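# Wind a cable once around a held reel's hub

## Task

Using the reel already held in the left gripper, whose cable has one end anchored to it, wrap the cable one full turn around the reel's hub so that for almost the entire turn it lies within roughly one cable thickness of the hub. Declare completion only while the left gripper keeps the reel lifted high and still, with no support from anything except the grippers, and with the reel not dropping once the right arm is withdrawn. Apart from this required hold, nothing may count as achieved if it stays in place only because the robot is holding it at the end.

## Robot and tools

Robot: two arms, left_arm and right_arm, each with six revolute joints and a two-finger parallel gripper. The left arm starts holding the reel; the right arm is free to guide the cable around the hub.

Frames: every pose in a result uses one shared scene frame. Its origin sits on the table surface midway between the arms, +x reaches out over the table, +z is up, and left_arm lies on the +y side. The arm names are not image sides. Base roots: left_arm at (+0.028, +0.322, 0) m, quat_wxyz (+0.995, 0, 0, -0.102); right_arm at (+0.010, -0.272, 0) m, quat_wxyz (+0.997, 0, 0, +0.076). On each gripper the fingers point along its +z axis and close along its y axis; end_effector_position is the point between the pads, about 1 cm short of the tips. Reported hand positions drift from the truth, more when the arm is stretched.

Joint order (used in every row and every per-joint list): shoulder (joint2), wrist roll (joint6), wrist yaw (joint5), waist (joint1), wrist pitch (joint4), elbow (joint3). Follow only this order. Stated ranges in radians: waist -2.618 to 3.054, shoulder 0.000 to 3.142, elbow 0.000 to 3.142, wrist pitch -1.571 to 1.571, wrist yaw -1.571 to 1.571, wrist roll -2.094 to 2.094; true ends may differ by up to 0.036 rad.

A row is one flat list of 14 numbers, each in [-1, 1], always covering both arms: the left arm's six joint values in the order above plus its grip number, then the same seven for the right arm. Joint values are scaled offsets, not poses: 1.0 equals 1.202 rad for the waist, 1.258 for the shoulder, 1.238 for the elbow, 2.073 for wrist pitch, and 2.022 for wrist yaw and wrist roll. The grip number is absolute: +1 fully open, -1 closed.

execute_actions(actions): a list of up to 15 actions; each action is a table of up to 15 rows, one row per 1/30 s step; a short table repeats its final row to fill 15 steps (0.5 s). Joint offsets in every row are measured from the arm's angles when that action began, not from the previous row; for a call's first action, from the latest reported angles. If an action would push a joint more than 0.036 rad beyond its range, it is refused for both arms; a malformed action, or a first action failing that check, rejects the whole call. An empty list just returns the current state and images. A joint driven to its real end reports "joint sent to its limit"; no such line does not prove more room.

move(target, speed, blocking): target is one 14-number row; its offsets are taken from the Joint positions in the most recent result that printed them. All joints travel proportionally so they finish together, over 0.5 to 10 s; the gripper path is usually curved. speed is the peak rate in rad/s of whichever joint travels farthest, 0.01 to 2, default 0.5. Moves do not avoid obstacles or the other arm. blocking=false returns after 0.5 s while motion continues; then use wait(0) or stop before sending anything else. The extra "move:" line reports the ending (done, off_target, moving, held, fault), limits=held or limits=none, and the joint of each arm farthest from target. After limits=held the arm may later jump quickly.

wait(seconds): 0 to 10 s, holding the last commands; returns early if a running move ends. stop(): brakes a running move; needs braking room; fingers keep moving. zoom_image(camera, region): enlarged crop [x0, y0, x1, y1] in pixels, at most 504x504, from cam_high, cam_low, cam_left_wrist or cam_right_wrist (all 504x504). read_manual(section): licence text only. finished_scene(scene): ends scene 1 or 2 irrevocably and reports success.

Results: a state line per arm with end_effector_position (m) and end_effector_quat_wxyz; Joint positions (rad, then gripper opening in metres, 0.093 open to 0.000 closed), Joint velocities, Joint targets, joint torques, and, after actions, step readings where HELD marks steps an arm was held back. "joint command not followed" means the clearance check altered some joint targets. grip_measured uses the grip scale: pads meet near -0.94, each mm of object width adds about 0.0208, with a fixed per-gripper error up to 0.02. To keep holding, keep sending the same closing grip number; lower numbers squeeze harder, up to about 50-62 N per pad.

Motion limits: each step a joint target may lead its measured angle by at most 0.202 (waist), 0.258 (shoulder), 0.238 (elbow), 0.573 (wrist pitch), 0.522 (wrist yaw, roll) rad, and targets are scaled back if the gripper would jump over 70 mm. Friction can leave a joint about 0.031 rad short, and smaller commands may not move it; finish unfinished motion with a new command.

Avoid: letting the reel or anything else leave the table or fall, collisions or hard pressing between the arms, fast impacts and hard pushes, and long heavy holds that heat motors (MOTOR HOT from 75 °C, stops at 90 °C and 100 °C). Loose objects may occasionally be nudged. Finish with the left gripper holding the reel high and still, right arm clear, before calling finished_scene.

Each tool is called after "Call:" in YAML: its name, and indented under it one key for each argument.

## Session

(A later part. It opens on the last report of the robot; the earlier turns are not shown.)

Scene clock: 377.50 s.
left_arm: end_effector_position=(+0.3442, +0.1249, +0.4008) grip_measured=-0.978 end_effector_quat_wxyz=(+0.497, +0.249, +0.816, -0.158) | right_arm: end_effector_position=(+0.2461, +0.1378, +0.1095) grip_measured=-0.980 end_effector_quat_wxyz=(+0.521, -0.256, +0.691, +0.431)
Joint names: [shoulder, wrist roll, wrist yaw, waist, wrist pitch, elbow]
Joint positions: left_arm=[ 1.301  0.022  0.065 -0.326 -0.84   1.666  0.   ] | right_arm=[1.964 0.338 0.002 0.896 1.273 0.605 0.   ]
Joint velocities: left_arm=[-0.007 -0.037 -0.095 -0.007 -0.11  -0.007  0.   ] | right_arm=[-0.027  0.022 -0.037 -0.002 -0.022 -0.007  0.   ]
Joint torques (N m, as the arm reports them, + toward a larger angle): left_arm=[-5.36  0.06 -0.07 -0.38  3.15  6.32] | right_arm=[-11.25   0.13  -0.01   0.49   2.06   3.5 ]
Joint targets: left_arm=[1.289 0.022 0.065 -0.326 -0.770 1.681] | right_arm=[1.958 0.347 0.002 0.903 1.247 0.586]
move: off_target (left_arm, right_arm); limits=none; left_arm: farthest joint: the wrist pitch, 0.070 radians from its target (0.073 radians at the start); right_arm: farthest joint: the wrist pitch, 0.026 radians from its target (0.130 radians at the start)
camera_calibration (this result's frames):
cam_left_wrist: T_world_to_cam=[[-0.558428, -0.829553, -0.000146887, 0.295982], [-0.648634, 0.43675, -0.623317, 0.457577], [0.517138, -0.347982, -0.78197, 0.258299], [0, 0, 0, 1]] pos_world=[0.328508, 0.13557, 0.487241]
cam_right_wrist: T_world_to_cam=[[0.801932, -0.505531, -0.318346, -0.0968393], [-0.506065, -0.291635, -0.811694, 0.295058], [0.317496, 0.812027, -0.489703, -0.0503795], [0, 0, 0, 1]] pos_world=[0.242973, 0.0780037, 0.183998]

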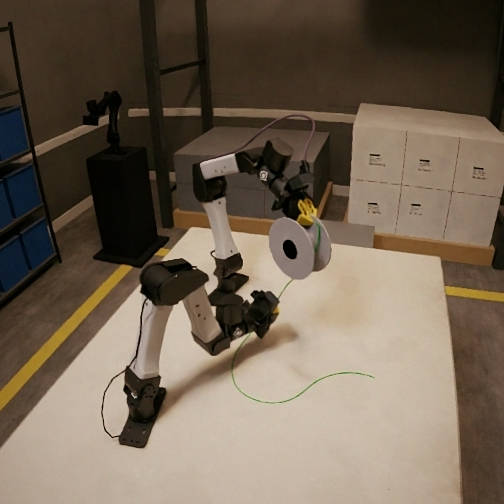

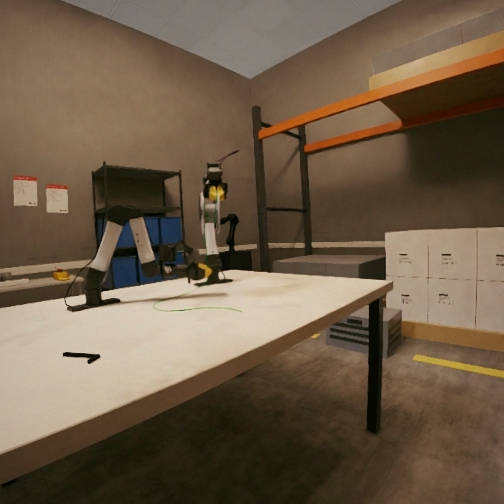

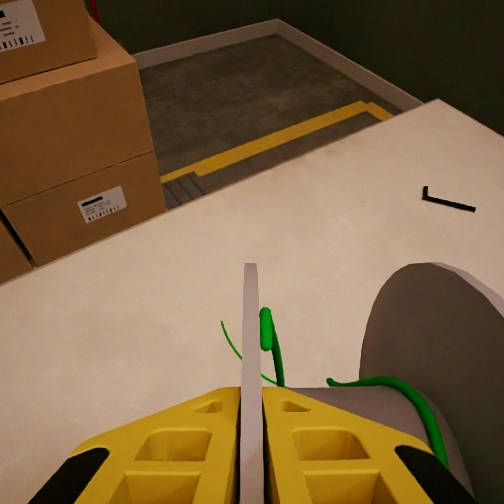

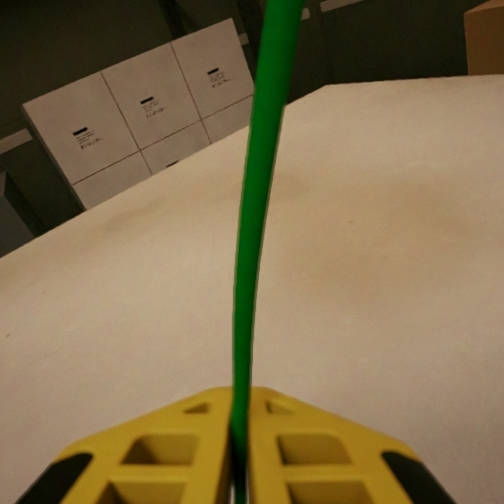

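Call:
move:
  target: [-0.009,0,0,0,0.033,0.012,-1,-0.227,0.208,0,0.197,-0.247,0.162,-1]
  speed: 0.45

Call:
zoom_image:
  camera: "cam_low"
  region: [160, 170, 260, 270]

Scene clock: 386.37 s.
left_arm: end_effector_position=(+0.3438, +0.1251, +0.3999) grip_measured=-0.978 end_effector_quat_wxyz=(+0.495, +0.249, +0.817, -0.157) | right_arm: end_effector_position=(+0.1529, +0.1995, +0.2019) grip_measured=-0.981 end_effector_quat_wxyz=(+0.357, -0.193, +0.714, +0.570)
Joint names: [shoulder, wrist roll, wrist yaw, waist, wrist pitch, elbow]
Joint positions: left_arm=[ 1.301  0.022  0.065 -0.326 -0.845  1.666  0.   ] | right_arm=[1.682 0.748 0.002 1.124 0.788 0.799 0.   ]
Joint velocities: left_arm=[ 0.002 -0.066 -0.081 -0.027 -0.081 -0.002  0.   ] | right_arm=[-0.022 -0.022 -0.007  0.012  0.022  0.002  0.   ]
Joint torques (N m, as the arm reports them, + toward a larger angle): left_arm=[-5.33  0.07 -0.07 -0.36  3.17  6.32] | right_arm=[-10.28   0.11   0.03   0.71   2.03   7.24]
Joint targets: left_arm=[1.289 0.022 0.065 -0.326 -0.772 1.681] | right_arm=[1.679 0.758 0.002 1.133 0.761 0.805]
move: off_target (left_arm, right_arm); limits=none; left_arm: farthest joint: the wrist pitch, 0.073 radians from its target (0.069 radians at the start); right_arm: farthest joint: the wrist pitch, 0.027 radians from its target (0.512 radians at the start)
camera_calibration (this result's frames):
cam_left_wrist: T_world_to_cam=[[-0.558428, -0.829553, 0.000116717, 0.295847], [-0.650885, 0.438068, -0.620036, 0.455948], [0.514302, -0.346322, -0.784573, 0.259692], [0, 0, 0, 1]] pos_world=[0.328419, 0.135622, 0.486417]
cam_right_wrist: T_world_to_cam=[[0.687639, -0.284829, -0.667851, 0.0824985], [-0.725751, -0.29618, -0.620937, 0.33685], [-0.020943, 0.911674, -0.41038, -0.00981558], [0, 0, 0, 1]] pos_world=[0.187535, 0.132215, 0.260231]

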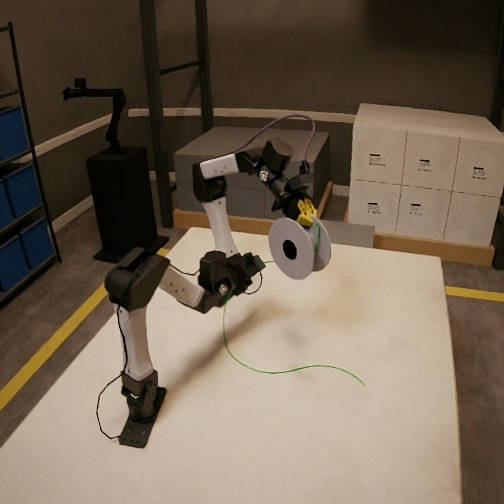

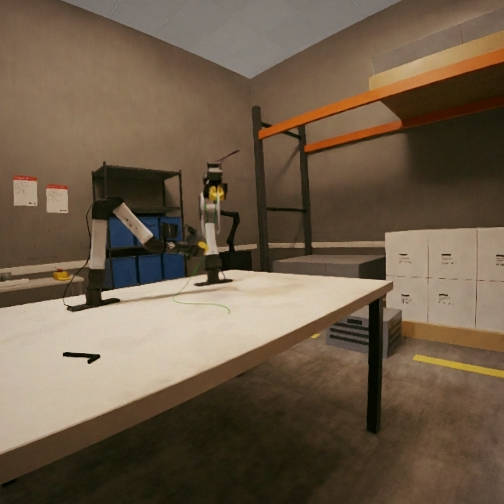

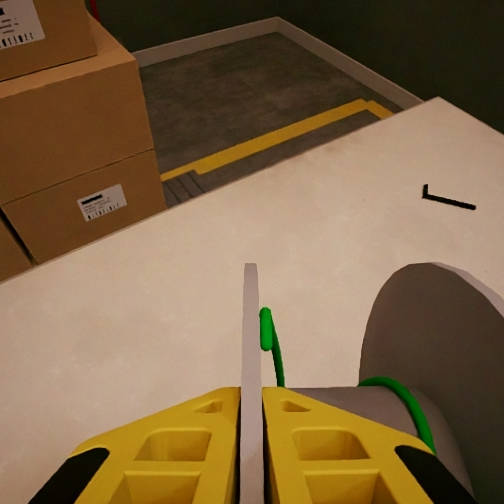

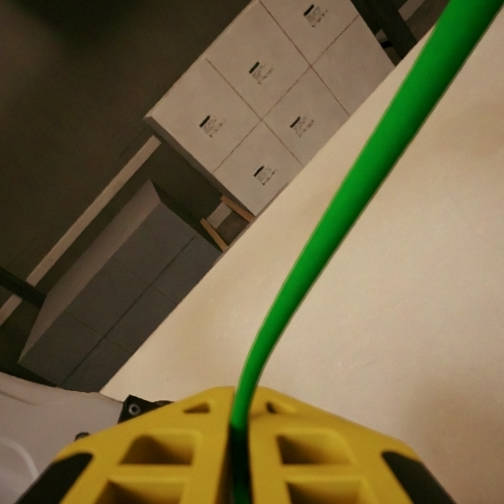

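Region (160, 170, 260, 270) of cam_low's 504x504 image, scaled by 5.040, with more detail than that image has.

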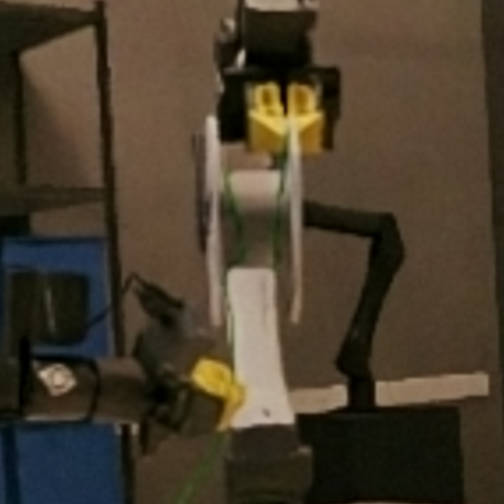

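Call:
move:
  target: [-0.009,0,0,0,0.034,0.012,-1,-0.183,0.203,0,0.042,-0.227,0.258,-1]
  speed: 0.45

Call:
move:
  target: [-0.009,0,0,0,0.033,0.012,-1,-0.143,0.223,0,-0.178,-0.276,0.305,-1]
  speed: 0.45

Call:
zoom_image:
  camera: "cam_high"
  region: [200, 150, 350, 300]

Scene clock: 399.63 s.
left_arm: end_effector_position=(+0.3440, +0.1250, +0.4003) grip_measured=-0.978 end_effector_quat_wxyz=(+0.496, +0.249, +0.817, -0.157) | right_arm: end_effector_position=(+0.1319, +0.1948, +0.3516) grip_measured=-0.981 end_effector_quat_wxyz=(+0.236, -0.058, +0.704, +0.668)
Joint names: [shoulder, wrist roll, wrist yaw, waist, wrist pitch, elbow]
Joint positions: left_arm=[ 1.301  0.022  0.065 -0.326 -0.843  1.666  0.   ] | right_arm=[1.452 1.148 0.002 1.163 0.341 1.114 0.   ]
Joint velocities: left_arm=[-0.017 -0.007 -0.081 -0.012 -0.007 -0.022  0.   ] | right_arm=[-0.017  0.051  0.022 -0.017 -0.022 -0.007  0.   ]
Joint torques (N m, as the arm reports them, + toward a larger angle): left_arm=[-5.39  0.07 -0.07 -0.37  3.14  6.33] | right_arm=[-8.73  0.05  0.03  1.09  2.04  8.16]
Joint targets: left_arm=[1.289 0.022 0.065 -0.326 -0.774 1.681] | right_arm=[1.451 1.159 0.002 1.175 0.317 1.119]
move: off_target (left_arm, right_arm); limits=none; left_arm: farthest joint: the wrist pitch, 0.068 radians from its target (0.070 radians at the start); right_arm: farthest joint: the wrist pitch, 0.023 radians from its target (0.470 radians at the start)
camera_calibration (this result's frames):
cam_left_wrist: T_world_to_cam=[[-0.558428, -0.829553, -0.0000031031, 0.295908], [-0.649863, 0.43747, -0.621529, 0.456689], [0.515592, -0.347077, -0.783391, 0.25906], [0, 0, 0, 1]] pos_world=[0.32846, 0.135598, 0.486791]
cam_right_wrist: T_world_to_cam=[[0.405113, -0.112768, -0.907285, 0.283552], [-0.902091, -0.210714, -0.376604, 0.333871], [-0.148709, 0.971022, -0.18709, -0.0177418], [0, 0, 0, 1]] pos_world=[0.183673, 0.119555, 0.37968]

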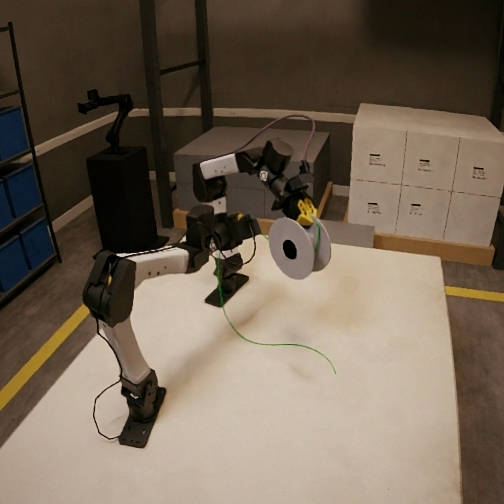

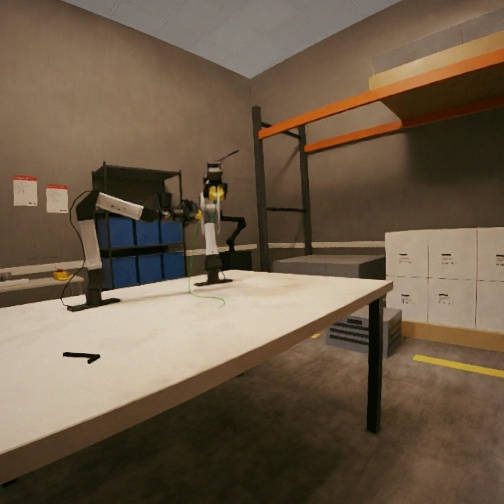

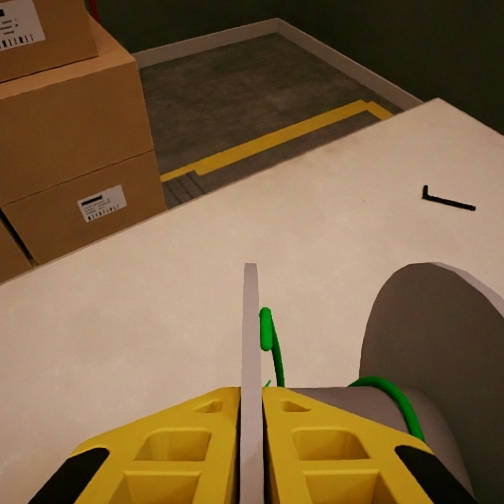

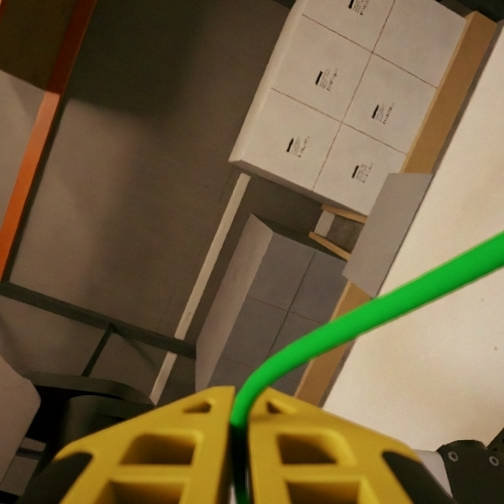

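Scene clock: 401.60 s.
left_arm: end_effector_position=(+0.3450, +0.1243, +0.4029) grip_measured=-0.978 end_effector_quat_wxyz=(+0.501, +0.249, +0.814, -0.159) | right_arm: end_effector_position=(+0.1957, +0.1017, +0.4673) grip_measured=-0.981 end_effector_quat_wxyz=(+0.154, +0.170, +0.695, +0.682)
Joint names: [shoulder, wrist roll, wrist yaw, waist, wrist pitch, elbow]
Joint positions: left_arm=[ 1.301  0.022  0.066 -0.326 -0.831  1.666  0.   ] | right_arm=[ 1.286  1.589  0.002  0.957 -0.216  1.479  0.   ]
Joint velocities: left_arm=[-0.012 -0.081  0.007  0.012  0.125 -0.012  0.   ] | right_arm=[-0.007 -0.007  0.007  0.012  0.037 -0.002  0.   ]
Joint torques (N m, as the arm reports them, + toward a larger angle): left_arm=[-5.36  0.06 -0.08 -0.37  3.01  6.35] | right_arm=[-7.26  0.07  0.02 -0.89  2.16  8.34]
Joint targets: left_arm=[1.289 0.022 0.065 -0.326 -0.774 1.681] | right_arm=[1.272 1.599 0.002 0.950 -0.231 1.492]
move: off_target (left_arm); limits=none; left_arm: farthest joint: the wrist pitch, 0.056 radians from its target (0.068 radians at the start); right_arm: farthest joint: the wrist pitch, 0.015 radians from its target (0.572 radians at the start)
camera_calibration (this result's frames):
cam_left_wrist: T_world_to_cam=[[-0.55899, -0.829174, -0.000404197, 0.29617], [-0.643287, 0.433981, -0.630748, 0.461172], [0.523175, -0.352322, -0.775988, 0.255307], [0, 0, 0, 1]] pos_world=[0.328652, 0.135387, 0.489118]
cam_right_wrist: T_world_to_cam=[[-0.0195724, -0.0253347, -0.999487, 0.469399], [-0.999714, 0.0142255, 0.0192162, 0.226678], [0.0137313, 0.999578, -0.0256059, -0.00629968], [0, 0, 0, 1]] pos_world=[0.235887, 0.0149645, 0.464642]

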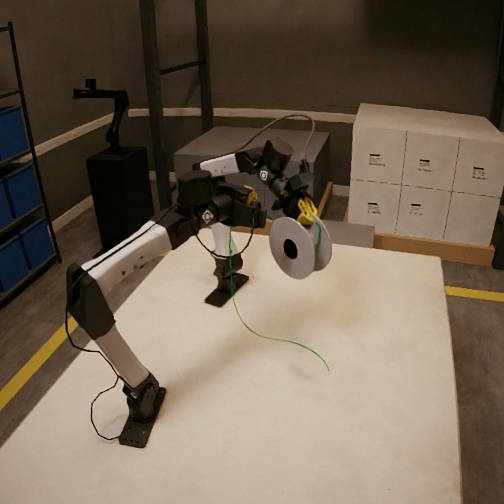

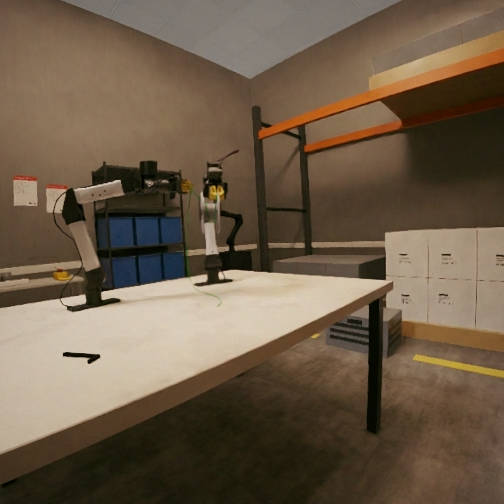

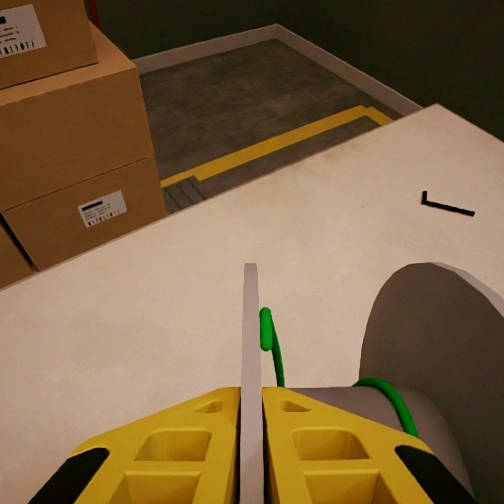

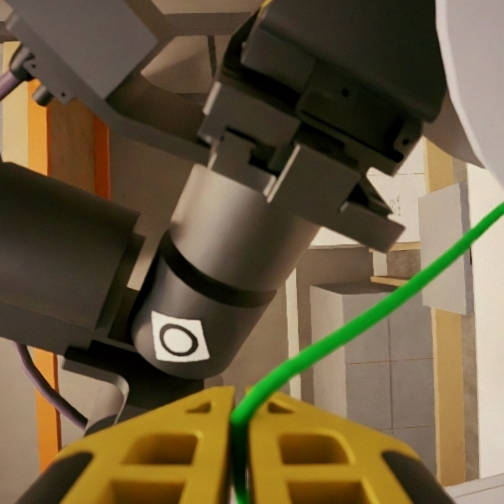

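Region (200, 150, 350, 300) of cam_high's 504x504 image, scaled by 3.360, with more detail than that image has.

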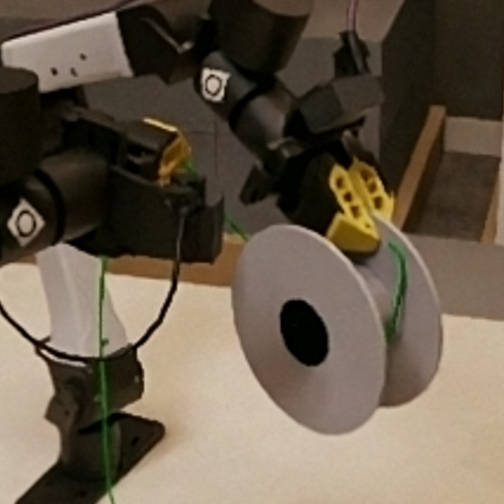

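Call:
move:
  target: [-0.009,0,0,0,0.027,0.012,-1,0,0.208,0,-0.227,0.038,-0.04,-1]
  speed: 0.35

Call:
zoom_image:
  camera: "cam_low"
  region: [150, 150, 270, 270]

Scene clock: 410.80 s.
left_arm: end_effector_position=(+0.3471, +0.1229, +0.4080) grip_measured=-0.978 end_effector_quat_wxyz=(+0.511, +0.247, +0.808, -0.161) | right_arm: end_effector_position=(+0.2822, +0.0493, +0.4634) grip_measured=-0.981 end_effector_quat_wxyz=(+0.091, +0.376, +0.600, +0.700)
Joint names: [shoulder, wrist roll, wrist yaw, waist, wrist pitch, elbow]
Joint positions: left_arm=[ 1.301  0.022  0.067 -0.326 -0.807  1.666  0.   ] | right_arm=[ 1.286  2.001 -0.025  0.705 -0.157  1.441  0.   ]
Joint velocities: left_arm=[ 0.007  0.081 -0.007  0.002  0.007 -0.002  0.   ] | right_arm=[-0.007  0.051 -0.022  0.002 -0.081 -0.002  0.   ]
Joint torques (N m, as the arm reports them, + toward a larger angle): left_arm=[-5.4   0.08 -0.09 -0.34  2.72  6.37] | right_arm=[-6.07  0.08  0.29 -2.17  2.45  6.4 ]
Joint targets: left_arm=[1.289 0.023 0.066 -0.326 -0.775 1.681] | right_arm=[1.286 2.009 0.002 0.684 -0.137 1.430]
move: off_target (left_arm, right_arm); limits=none; left_arm: farthest joint: the wrist pitch, 0.032 radians from its target (0.056 radians at the start); right_arm: farthest joint: the wrist yaw, 0.027 radians from its target (0.000 radians at the start)
camera_calibration (this result's frames):
cam_left_wrist: T_world_to_cam=[[-0.559539, -0.828803, -0.00158013, 0.296828], [-0.630039, 0.426587, -0.648902, 0.470081], [0.538486, -0.36209, -0.760871, 0.247441], [0, 0, 0, 1]] pos_world=[0.329013, 0.135077, 0.493776]
cam_right_wrist: T_world_to_cam=[[-0.320958, 0.250297, -0.913421, 0.497532], [-0.909579, 0.18729, 0.37093, 0.116997], [0.263917, 0.949881, 0.167553, -0.112908], [0, 0, 0, 1]] pos_world=[0.295903, -0.0391942, 0.429976]

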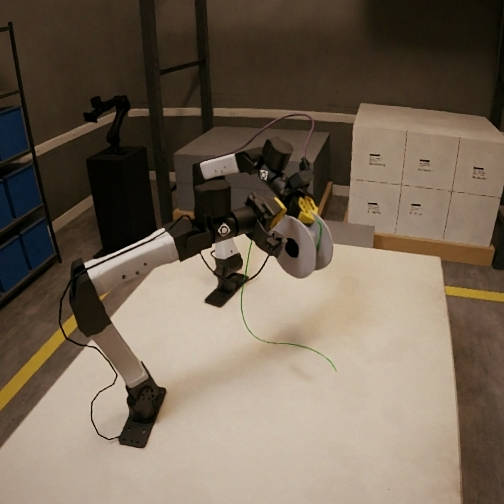

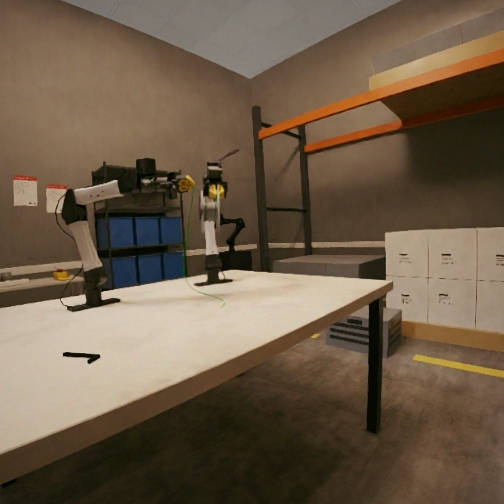

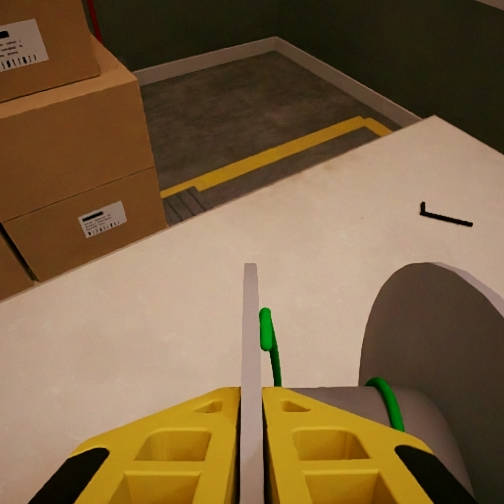

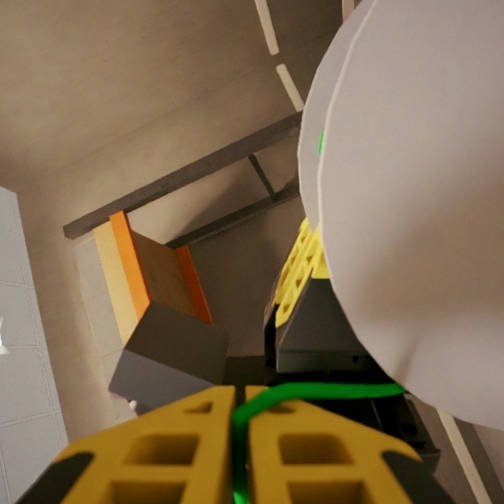

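Region (150, 150, 270, 270) of cam_low's 504x504 image, scaled by 4.200, with more detail than that image has.

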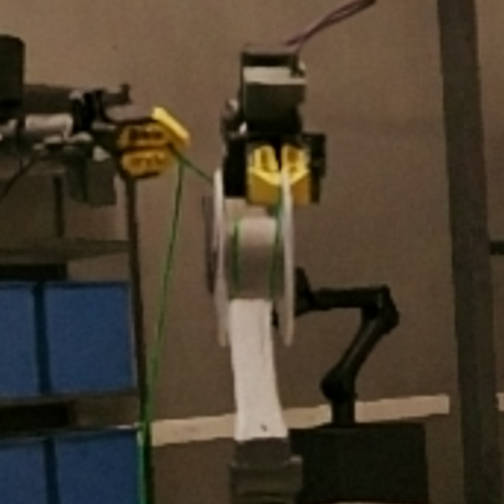

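Call:
move:
  target: [-0.009,0,0,0,0.016,0.012,-1,0.234,0.015,-0.359,-0.305,-0.125,0.271,-1]
  speed: 0.4

Call:
zoom_image:
  camera: "cam_low"
  region: [150, 150, 270, 270]

Scene clock: 423.63 s.
left_arm: end_effector_position=(+0.3464, +0.1233, +0.4064) grip_measured=-0.978 end_effector_quat_wxyz=(+0.507, +0.248, +0.810, -0.161) | right_arm: end_effector_position=(+0.3381, +0.0432, +0.4460) grip_measured=-0.981 end_effector_quat_wxyz=(-0.095, +0.325, +0.683, +0.647)
Joint names: [shoulder, wrist roll, wrist yaw, waist, wrist pitch, elbow]
Joint positions: left_arm=[ 1.301  0.022  0.067 -0.326 -0.815  1.666  0.   ] | right_arm=[ 1.566  2.023 -0.754  0.356 -0.397  1.765  0.   ]
Joint velocities: left_arm=[-0.002  0.051  0.022 -0.007  0.051  0.007  0.   ] | right_arm=[ 0.002  0.007 -0.007 -0.022 -0.007 -0.012  0.   ]
Joint torques (N m, as the arm reports them, + toward a larger angle): left_arm=[-5.41  0.07 -0.07 -0.32  2.83  6.34] | right_arm=[-7.61  0.07 -0.07 -1.75  1.94  7.91]
Joint targets: left_arm=[1.289 0.022 0.067 -0.326 -0.774 1.681] | right_arm=[1.580 2.032 -0.751 0.338 -0.416 1.777]
move: off_target (left_arm); limits=none; left_arm: farthest joint: the wrist pitch, 0.041 radians from its target (0.033 radians at the start); right_arm: farthest joint: the wrist pitch, 0.019 radians from its target (0.263 radians at the start)
camera_calibration (this result's frames):
cam_left_wrist: T_world_to_cam=[[-0.559547, -0.828798, -0.00109061, 0.296577], [-0.634293, 0.429077, -0.64309, 0.4672], [0.53346, -0.359148, -0.76579, 0.250065], [0, 0, 0, 1]] pos_world=[0.328891, 0.135148, 0.492273]
cam_right_wrist: T_world_to_cam=[[-0.55962, 0.0374767, -0.827902, 0.552793], [-0.824914, -0.121188, 0.552114, 0.0793765], [-0.0796401, 0.991922, 0.0987341, 0.0261126], [0, 0, 0, 1]] pos_world=[0.376912, -0.0369991, 0.411255]

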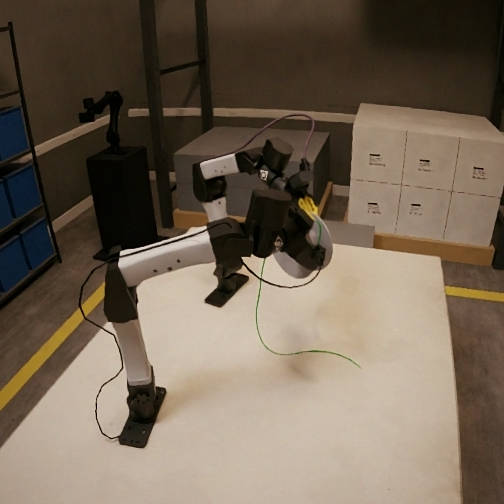

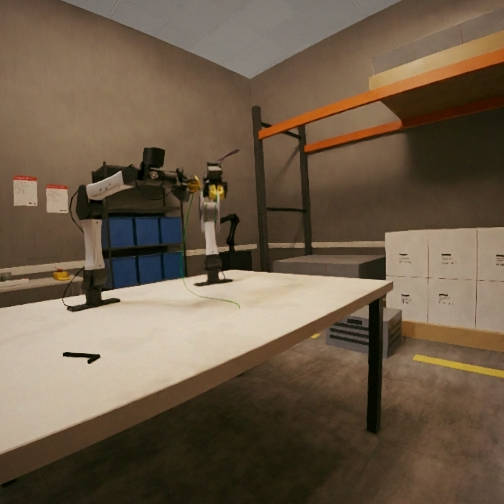

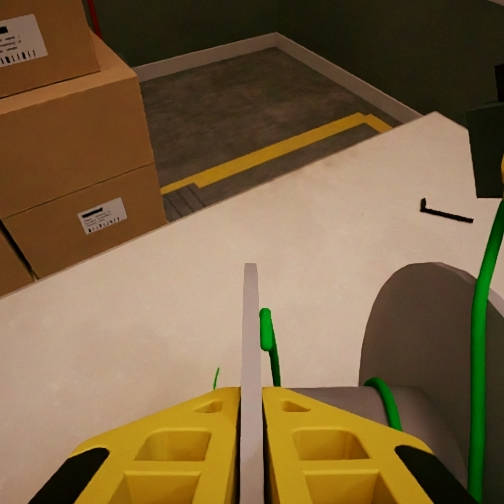

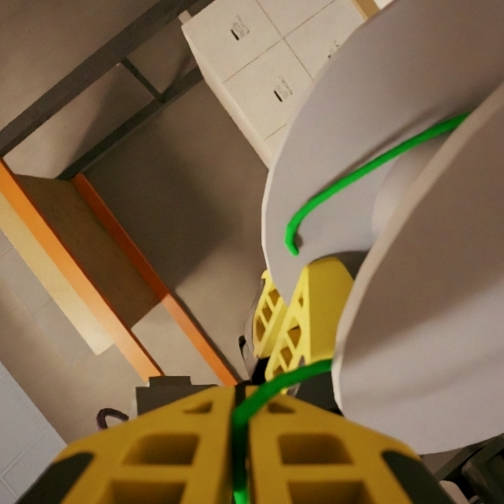

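Region (150, 150, 270, 270) of cam_low's 504x504 image, scaled by 4.200, with more detail than that image has.

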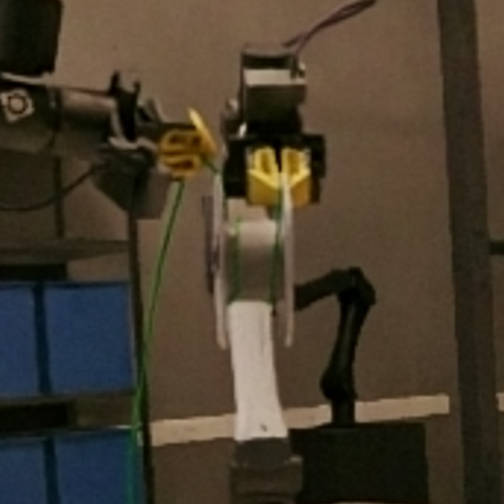

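Call:
move:
  target: [-0.009,0,0,0,0.02,0.012,-1,0.193,0.004,-0.22,-0.135,-0.065,0.125,-1]
  speed: 0.3

Scene clock: 434.47 s.
left_arm: end_effector_position=(+0.3455, +0.1217, +0.4067) grip_measured=-0.978 end_effector_quat_wxyz=(+0.507, +0.250, +0.808, -0.165) | right_arm: end_effector_position=(+0.3558, +0.0356, +0.4117) grip_measured=-0.981 end_effector_quat_wxyz=(-0.277, +0.280, +0.697, +0.599)
Joint names: [shoulder, wrist roll, wrist yaw, waist, wrist pitch, elbow]
Joint positions: left_arm=[ 1.301  0.022  0.078 -0.326 -0.814  1.666  0.   ] | right_arm=[ 1.788  2.023 -1.219  0.225 -0.508  1.911  0.   ]
Joint velocities: left_arm=[-0.012 -0.007  0.051 -0.012  0.007  0.017  0.   ] | right_arm=[ 0.007  0.007 -0.066 -0.007  0.037 -0.007  0.   ]
Joint torques (N m, as the arm reports them, + toward a larger angle): left_arm=[-5.43  0.07 -0.19 -0.37  2.82  6.4 ] | right_arm=[-9.35  0.07 -0.08 -3.16  1.53  7.73]
Joint targets: left_arm=[1.289 0.022 0.067 -0.326 -0.773 1.681] | right_arm=[1.809 2.031 -1.199 0.194 -0.532 1.920]
move: off_target (left_arm, right_arm); limits=none; left_arm: farthest joint: the wrist pitch, 0.040 radians from its target (0.041 radians at the start); right_arm: farthest joint: the waist, 0.032 radians from its target (0.162 radians at the start)
camera_calibration (this result's frames):
cam_left_wrist: T_world_to_cam=[[-0.567778, -0.823174, 0.00361964, 0.294967], [-0.630926, 0.432344, -0.644214, 0.466386], [0.528735, -0.368054, -0.764837, 0.252555], [0, 0, 0, 1]] pos_world=[0.328196, 0.134124, 0.492549]
cam_right_wrist: T_world_to_cam=[[-0.713975, -0.133636, -0.6873, 0.537734], [-0.604707, -0.377125, 0.701503, -0.0187892], [-0.352944, 0.91647, 0.188447, 0.101451], [0, 0, 0, 1]] pos_world=[0.408373, -0.0282018, 0.363647]

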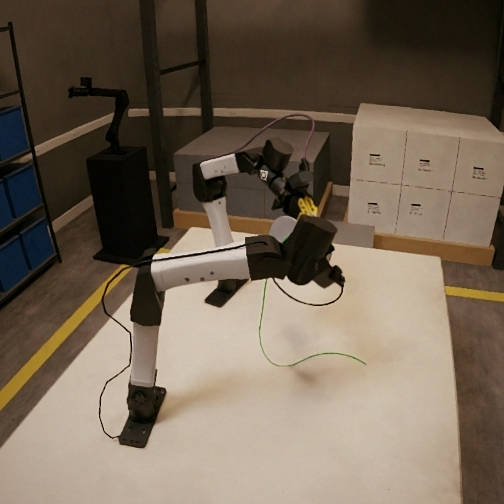

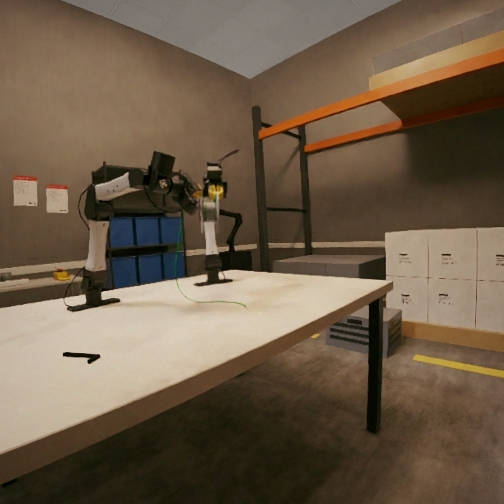

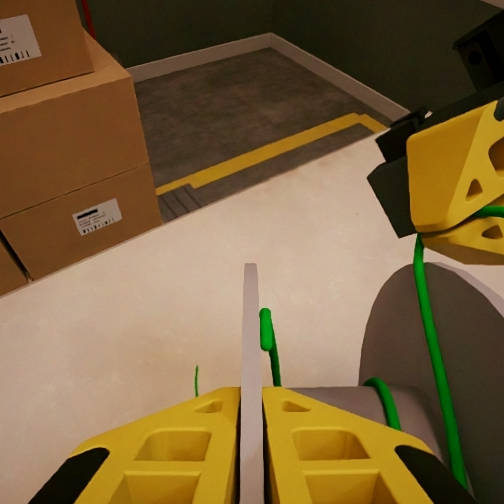

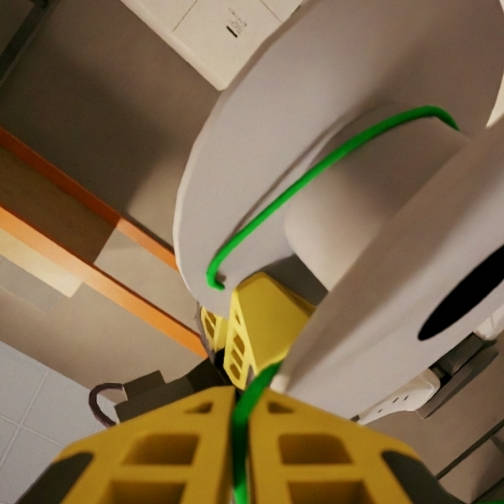

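Call:
execute_actions:
  actions:
    - [[-0.009,0,0,0,0.022,0.012,-1,0,0,0,0,0,0,-0.96],[-0.009,0,0,0,0.024,0.012,-1,0,0,0,0,0,0,-0.93],[-0.009,0,0,0,0.026,0.012,-1,0,0,0,0,0,0,-0.90],[-0.009,0,0,0,0.028,0.012,-1,0,0,0,0,0,0,-0.88],[-0.009,0,0,0,0.03,0.012,-1,0,0,0,0,0,0,-0.86],[-0.009,0,0,0,0.032,0.012,-1,0,0,0,0,0,0,-0.84],[-0.009,0,0,0,0.033,0.012,-1,0,0,0,0,0,0,-0.81]]

Call:
move:
  target: [-0.009,0,0,0,0.034,0.012,-1,0,0,0,-0.25,0,0,-0.78]
  speed: 0.25

Call:
zoom_image:
  camera: "cam_low"
  region: [160, 160, 260, 260]

Call:
zoom_image:
  camera: "cam_high"
  region: [240, 180, 360, 300]

Scene clock: 443.77 s.
left_arm: end_effector_position=(+0.3454, +0.1214, +0.4069) grip_measured=-0.978 end_effector_quat_wxyz=(+0.507, +0.251, +0.808, -0.166) | right_arm: end_effector_position=(+0.3551, +0.0358, +0.4120) grip_measured=-0.813 end_effector_quat_wxyz=(-0.278, +0.279, +0.697, +0.599)
Joint names: [shoulder, wrist roll, wrist yaw, waist, wrist pitch, elbow]
Joint positions: left_arm=[ 1.301  0.022  0.079 -0.326 -0.813  1.666  0.   ] | right_arm=[ 1.788  2.023 -1.222  0.226 -0.507  1.911  0.006]
Joint velocities: left_arm=[ 0.002 -0.081  0.081 -0.012 -0.051  0.002  0.   ] | right_arm=[-0.017  0.051 -0.037  0.002 -0.007  0.017  0.   ]
Joint torques (N m, as the arm reports them, + toward a larger angle): left_arm=[-5.45  0.07 -0.09 -0.4   3.15  6.35] | right_arm=[-11.54   0.    -0.22  -0.28   1.72   7.04]
Joint targets: left_arm=[1.289 0.022 0.078 -0.326 -0.745 1.681] | right_arm=[1.788 2.023 -1.219 0.225 -0.508 1.911]
Step readings (joint positions):
0: left_arm=[1.301 0.022 0.078 -0.326 -0.814 1.666] | right_arm=[1.788 2.023 -1.220 0.225 -0.508 1.911]
1: left_arm=[1.301 0.022 0.079 -0.326 -0.813 1.666] | right_arm=[1.788 2.023 -1.222 0.226 -0.508 1.911]
2: left_arm=[1.301 0.022 0.079 -0.326 -0.813 1.666] | right_arm=[1.788 2.023 -1.222 0.226 -0.508 1.911]
4: left_arm=[1.301 0.022 0.079 -0.326 -0.813 1.666] | right_arm=[1.788 2.023 -1.222 0.226 -0.507 1.911]
8: left_arm=[1.301 0.022 0.079 -0.326 -0.813 1.666] | right_arm=[1.788 2.023 -1.222 0.226 -0.507 1.911]
15: Joint positions above
camera_calibration (this result's frames):
cam_left_wrist: T_world_to_cam=[[-0.568912, -0.822387, 0.0041928, 0.294781], [-0.629909, 0.43247, -0.645123, 0.466648], [0.528728, -0.36966, -0.764067, 0.252559], [0, 0, 0, 1]] pos_world=[0.328115, 0.133974, 0.492781]
cam_right_wrist: T_world_to_cam=[[-0.713294, -0.135278, -0.687686, 0.537449], [-0.603548, -0.380237, 0.700821, -0.0193076], [-0.356289, 0.914942, 0.189574, 0.101684], [0, 0, 0, 1]] pos_world=[0.407935, -0.0276718, 0.363851]

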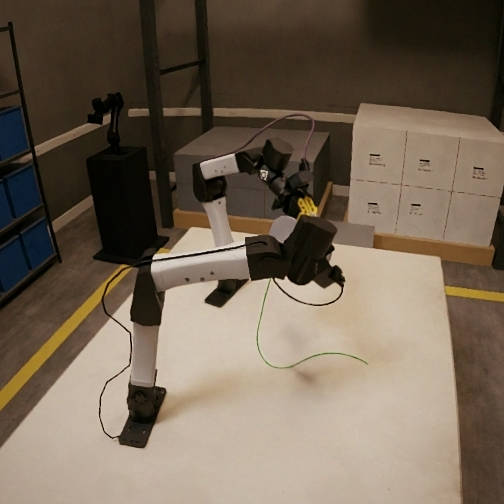

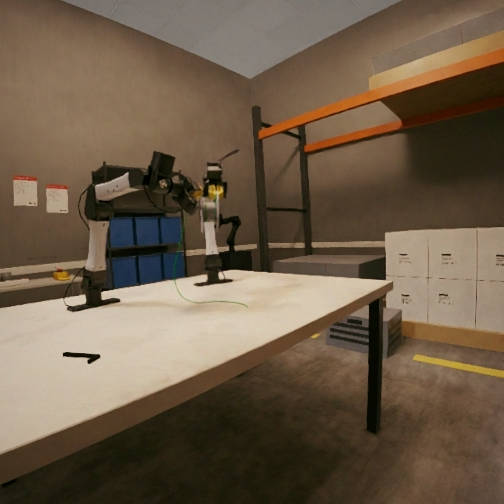

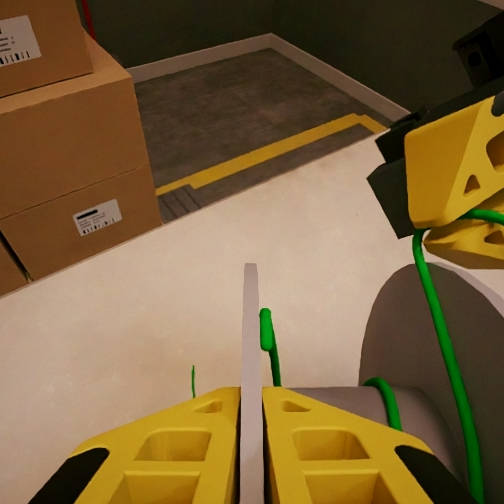

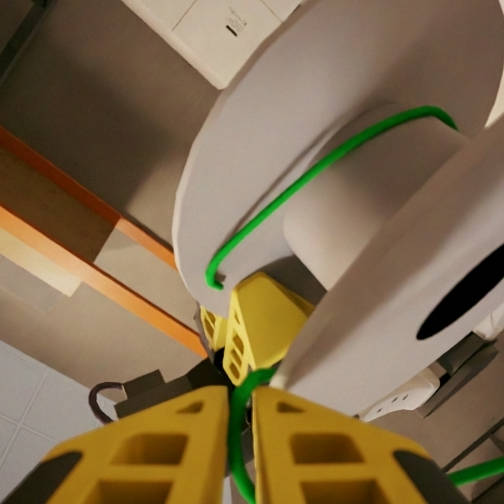

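Scene clock: 445.37 s.
left_arm: end_effector_position=(+0.3455, +0.1214, +0.4070) grip_measured=-0.978 end_effector_quat_wxyz=(+0.507, +0.251, +0.808, -0.166) | right_arm: end_effector_position=(+0.4297, -0.0779, +0.4120) grip_measured=-0.783 end_effector_quat_wxyz=(-0.187, +0.378, +0.649, +0.634)
Joint names: [shoulder, wrist roll, wrist yaw, waist, wrist pitch, elbow]
Joint positions: left_arm=[ 1.301  0.022  0.079 -0.326 -0.812  1.666  0.   ] | right_arm=[ 1.788  2.023 -1.222 -0.069 -0.507  1.911  0.008]
Joint velocities: left_arm=[ 0.002 -0.051 -0.022 -0.027 -0.051  0.007  0.   ] | right_arm=[-0.017  0.051 -0.022 -0.012  0.081 -0.002  0.   ]
Joint torques (N m, as the arm reports them, + toward a larger angle): left_arm=[-5.4   0.07 -0.07 -0.39  3.19  6.38] | right_arm=[-11.58   0.    -0.23  -0.64   1.75   6.89]
Joint targets: left_arm=[1.289 0.022 0.079 -0.326 -0.742 1.681] | right_arm=[1.788 2.023 -1.222 -0.074 -0.507 1.911]
move: off_target (left_arm); limits=none; left_arm: farthest joint: the wrist pitch, 0.070 radians from its target (0.070 radians at the start); right_arm: farthest joint: the waist, 0.005 radians from its target (0.301 radians at the start)
camera_calibration (this result's frames):
cam_left_wrist: T_world_to_cam=[[-0.568914, -0.822387, 0.004164, 0.294796], [-0.629697, 0.432346, -0.645414, 0.466792], [0.528979, -0.369807, -0.763822, 0.252428], [0, 0, 0, 1]] pos_world=[0.328121, 0.13397, 0.492856]
cam_right_wrist: T_world_to_cam=[[-0.721791, 0.078138, -0.687686, 0.595521], [-0.688076, -0.188156, 0.700821, 0.0337135], [-0.0746314, 0.979026, 0.189574, 0.116332], [0, 0, 0, 1]] pos_world=[0.461721, -0.154081, 0.363851]

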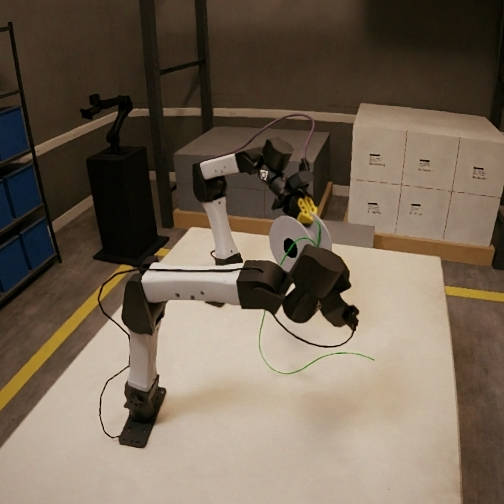

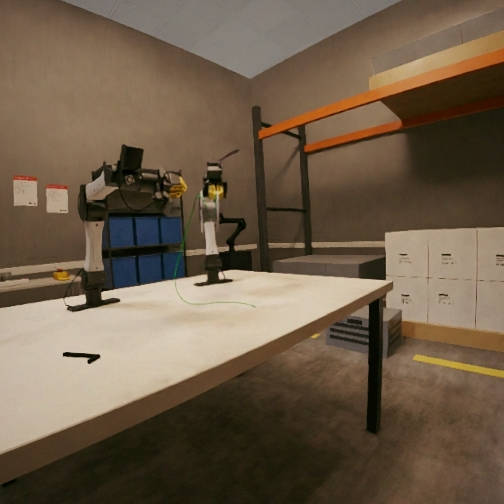

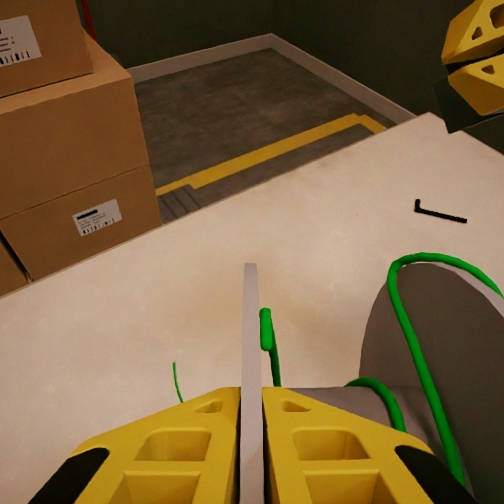

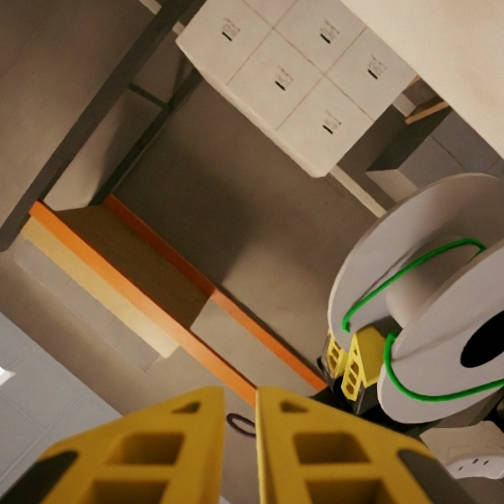

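Region (160, 160, 260, 260) of cam_low's 504x504 image, scaled by 5.040, with more detail than that image has.

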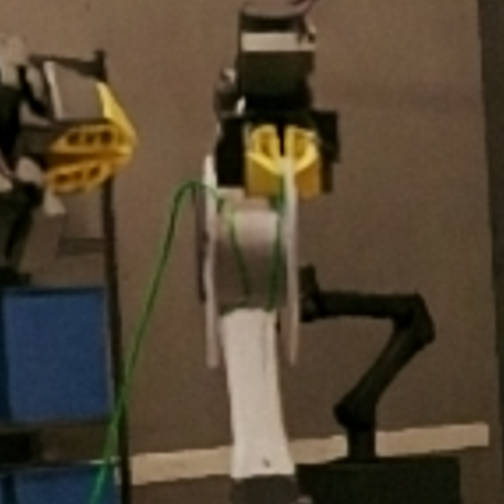

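Region (240, 180, 360, 300) of cam_high's 504x504 image, scaled by 4.200, with more detail than that image has.

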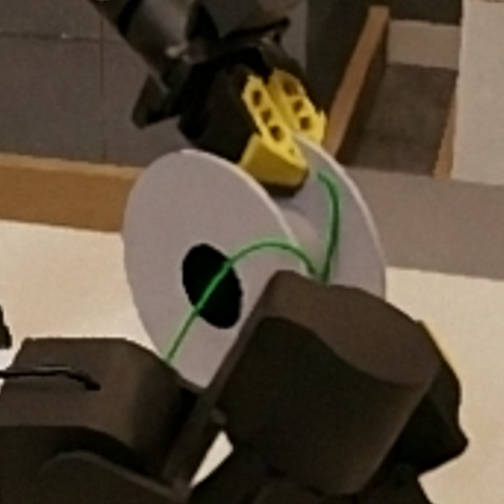

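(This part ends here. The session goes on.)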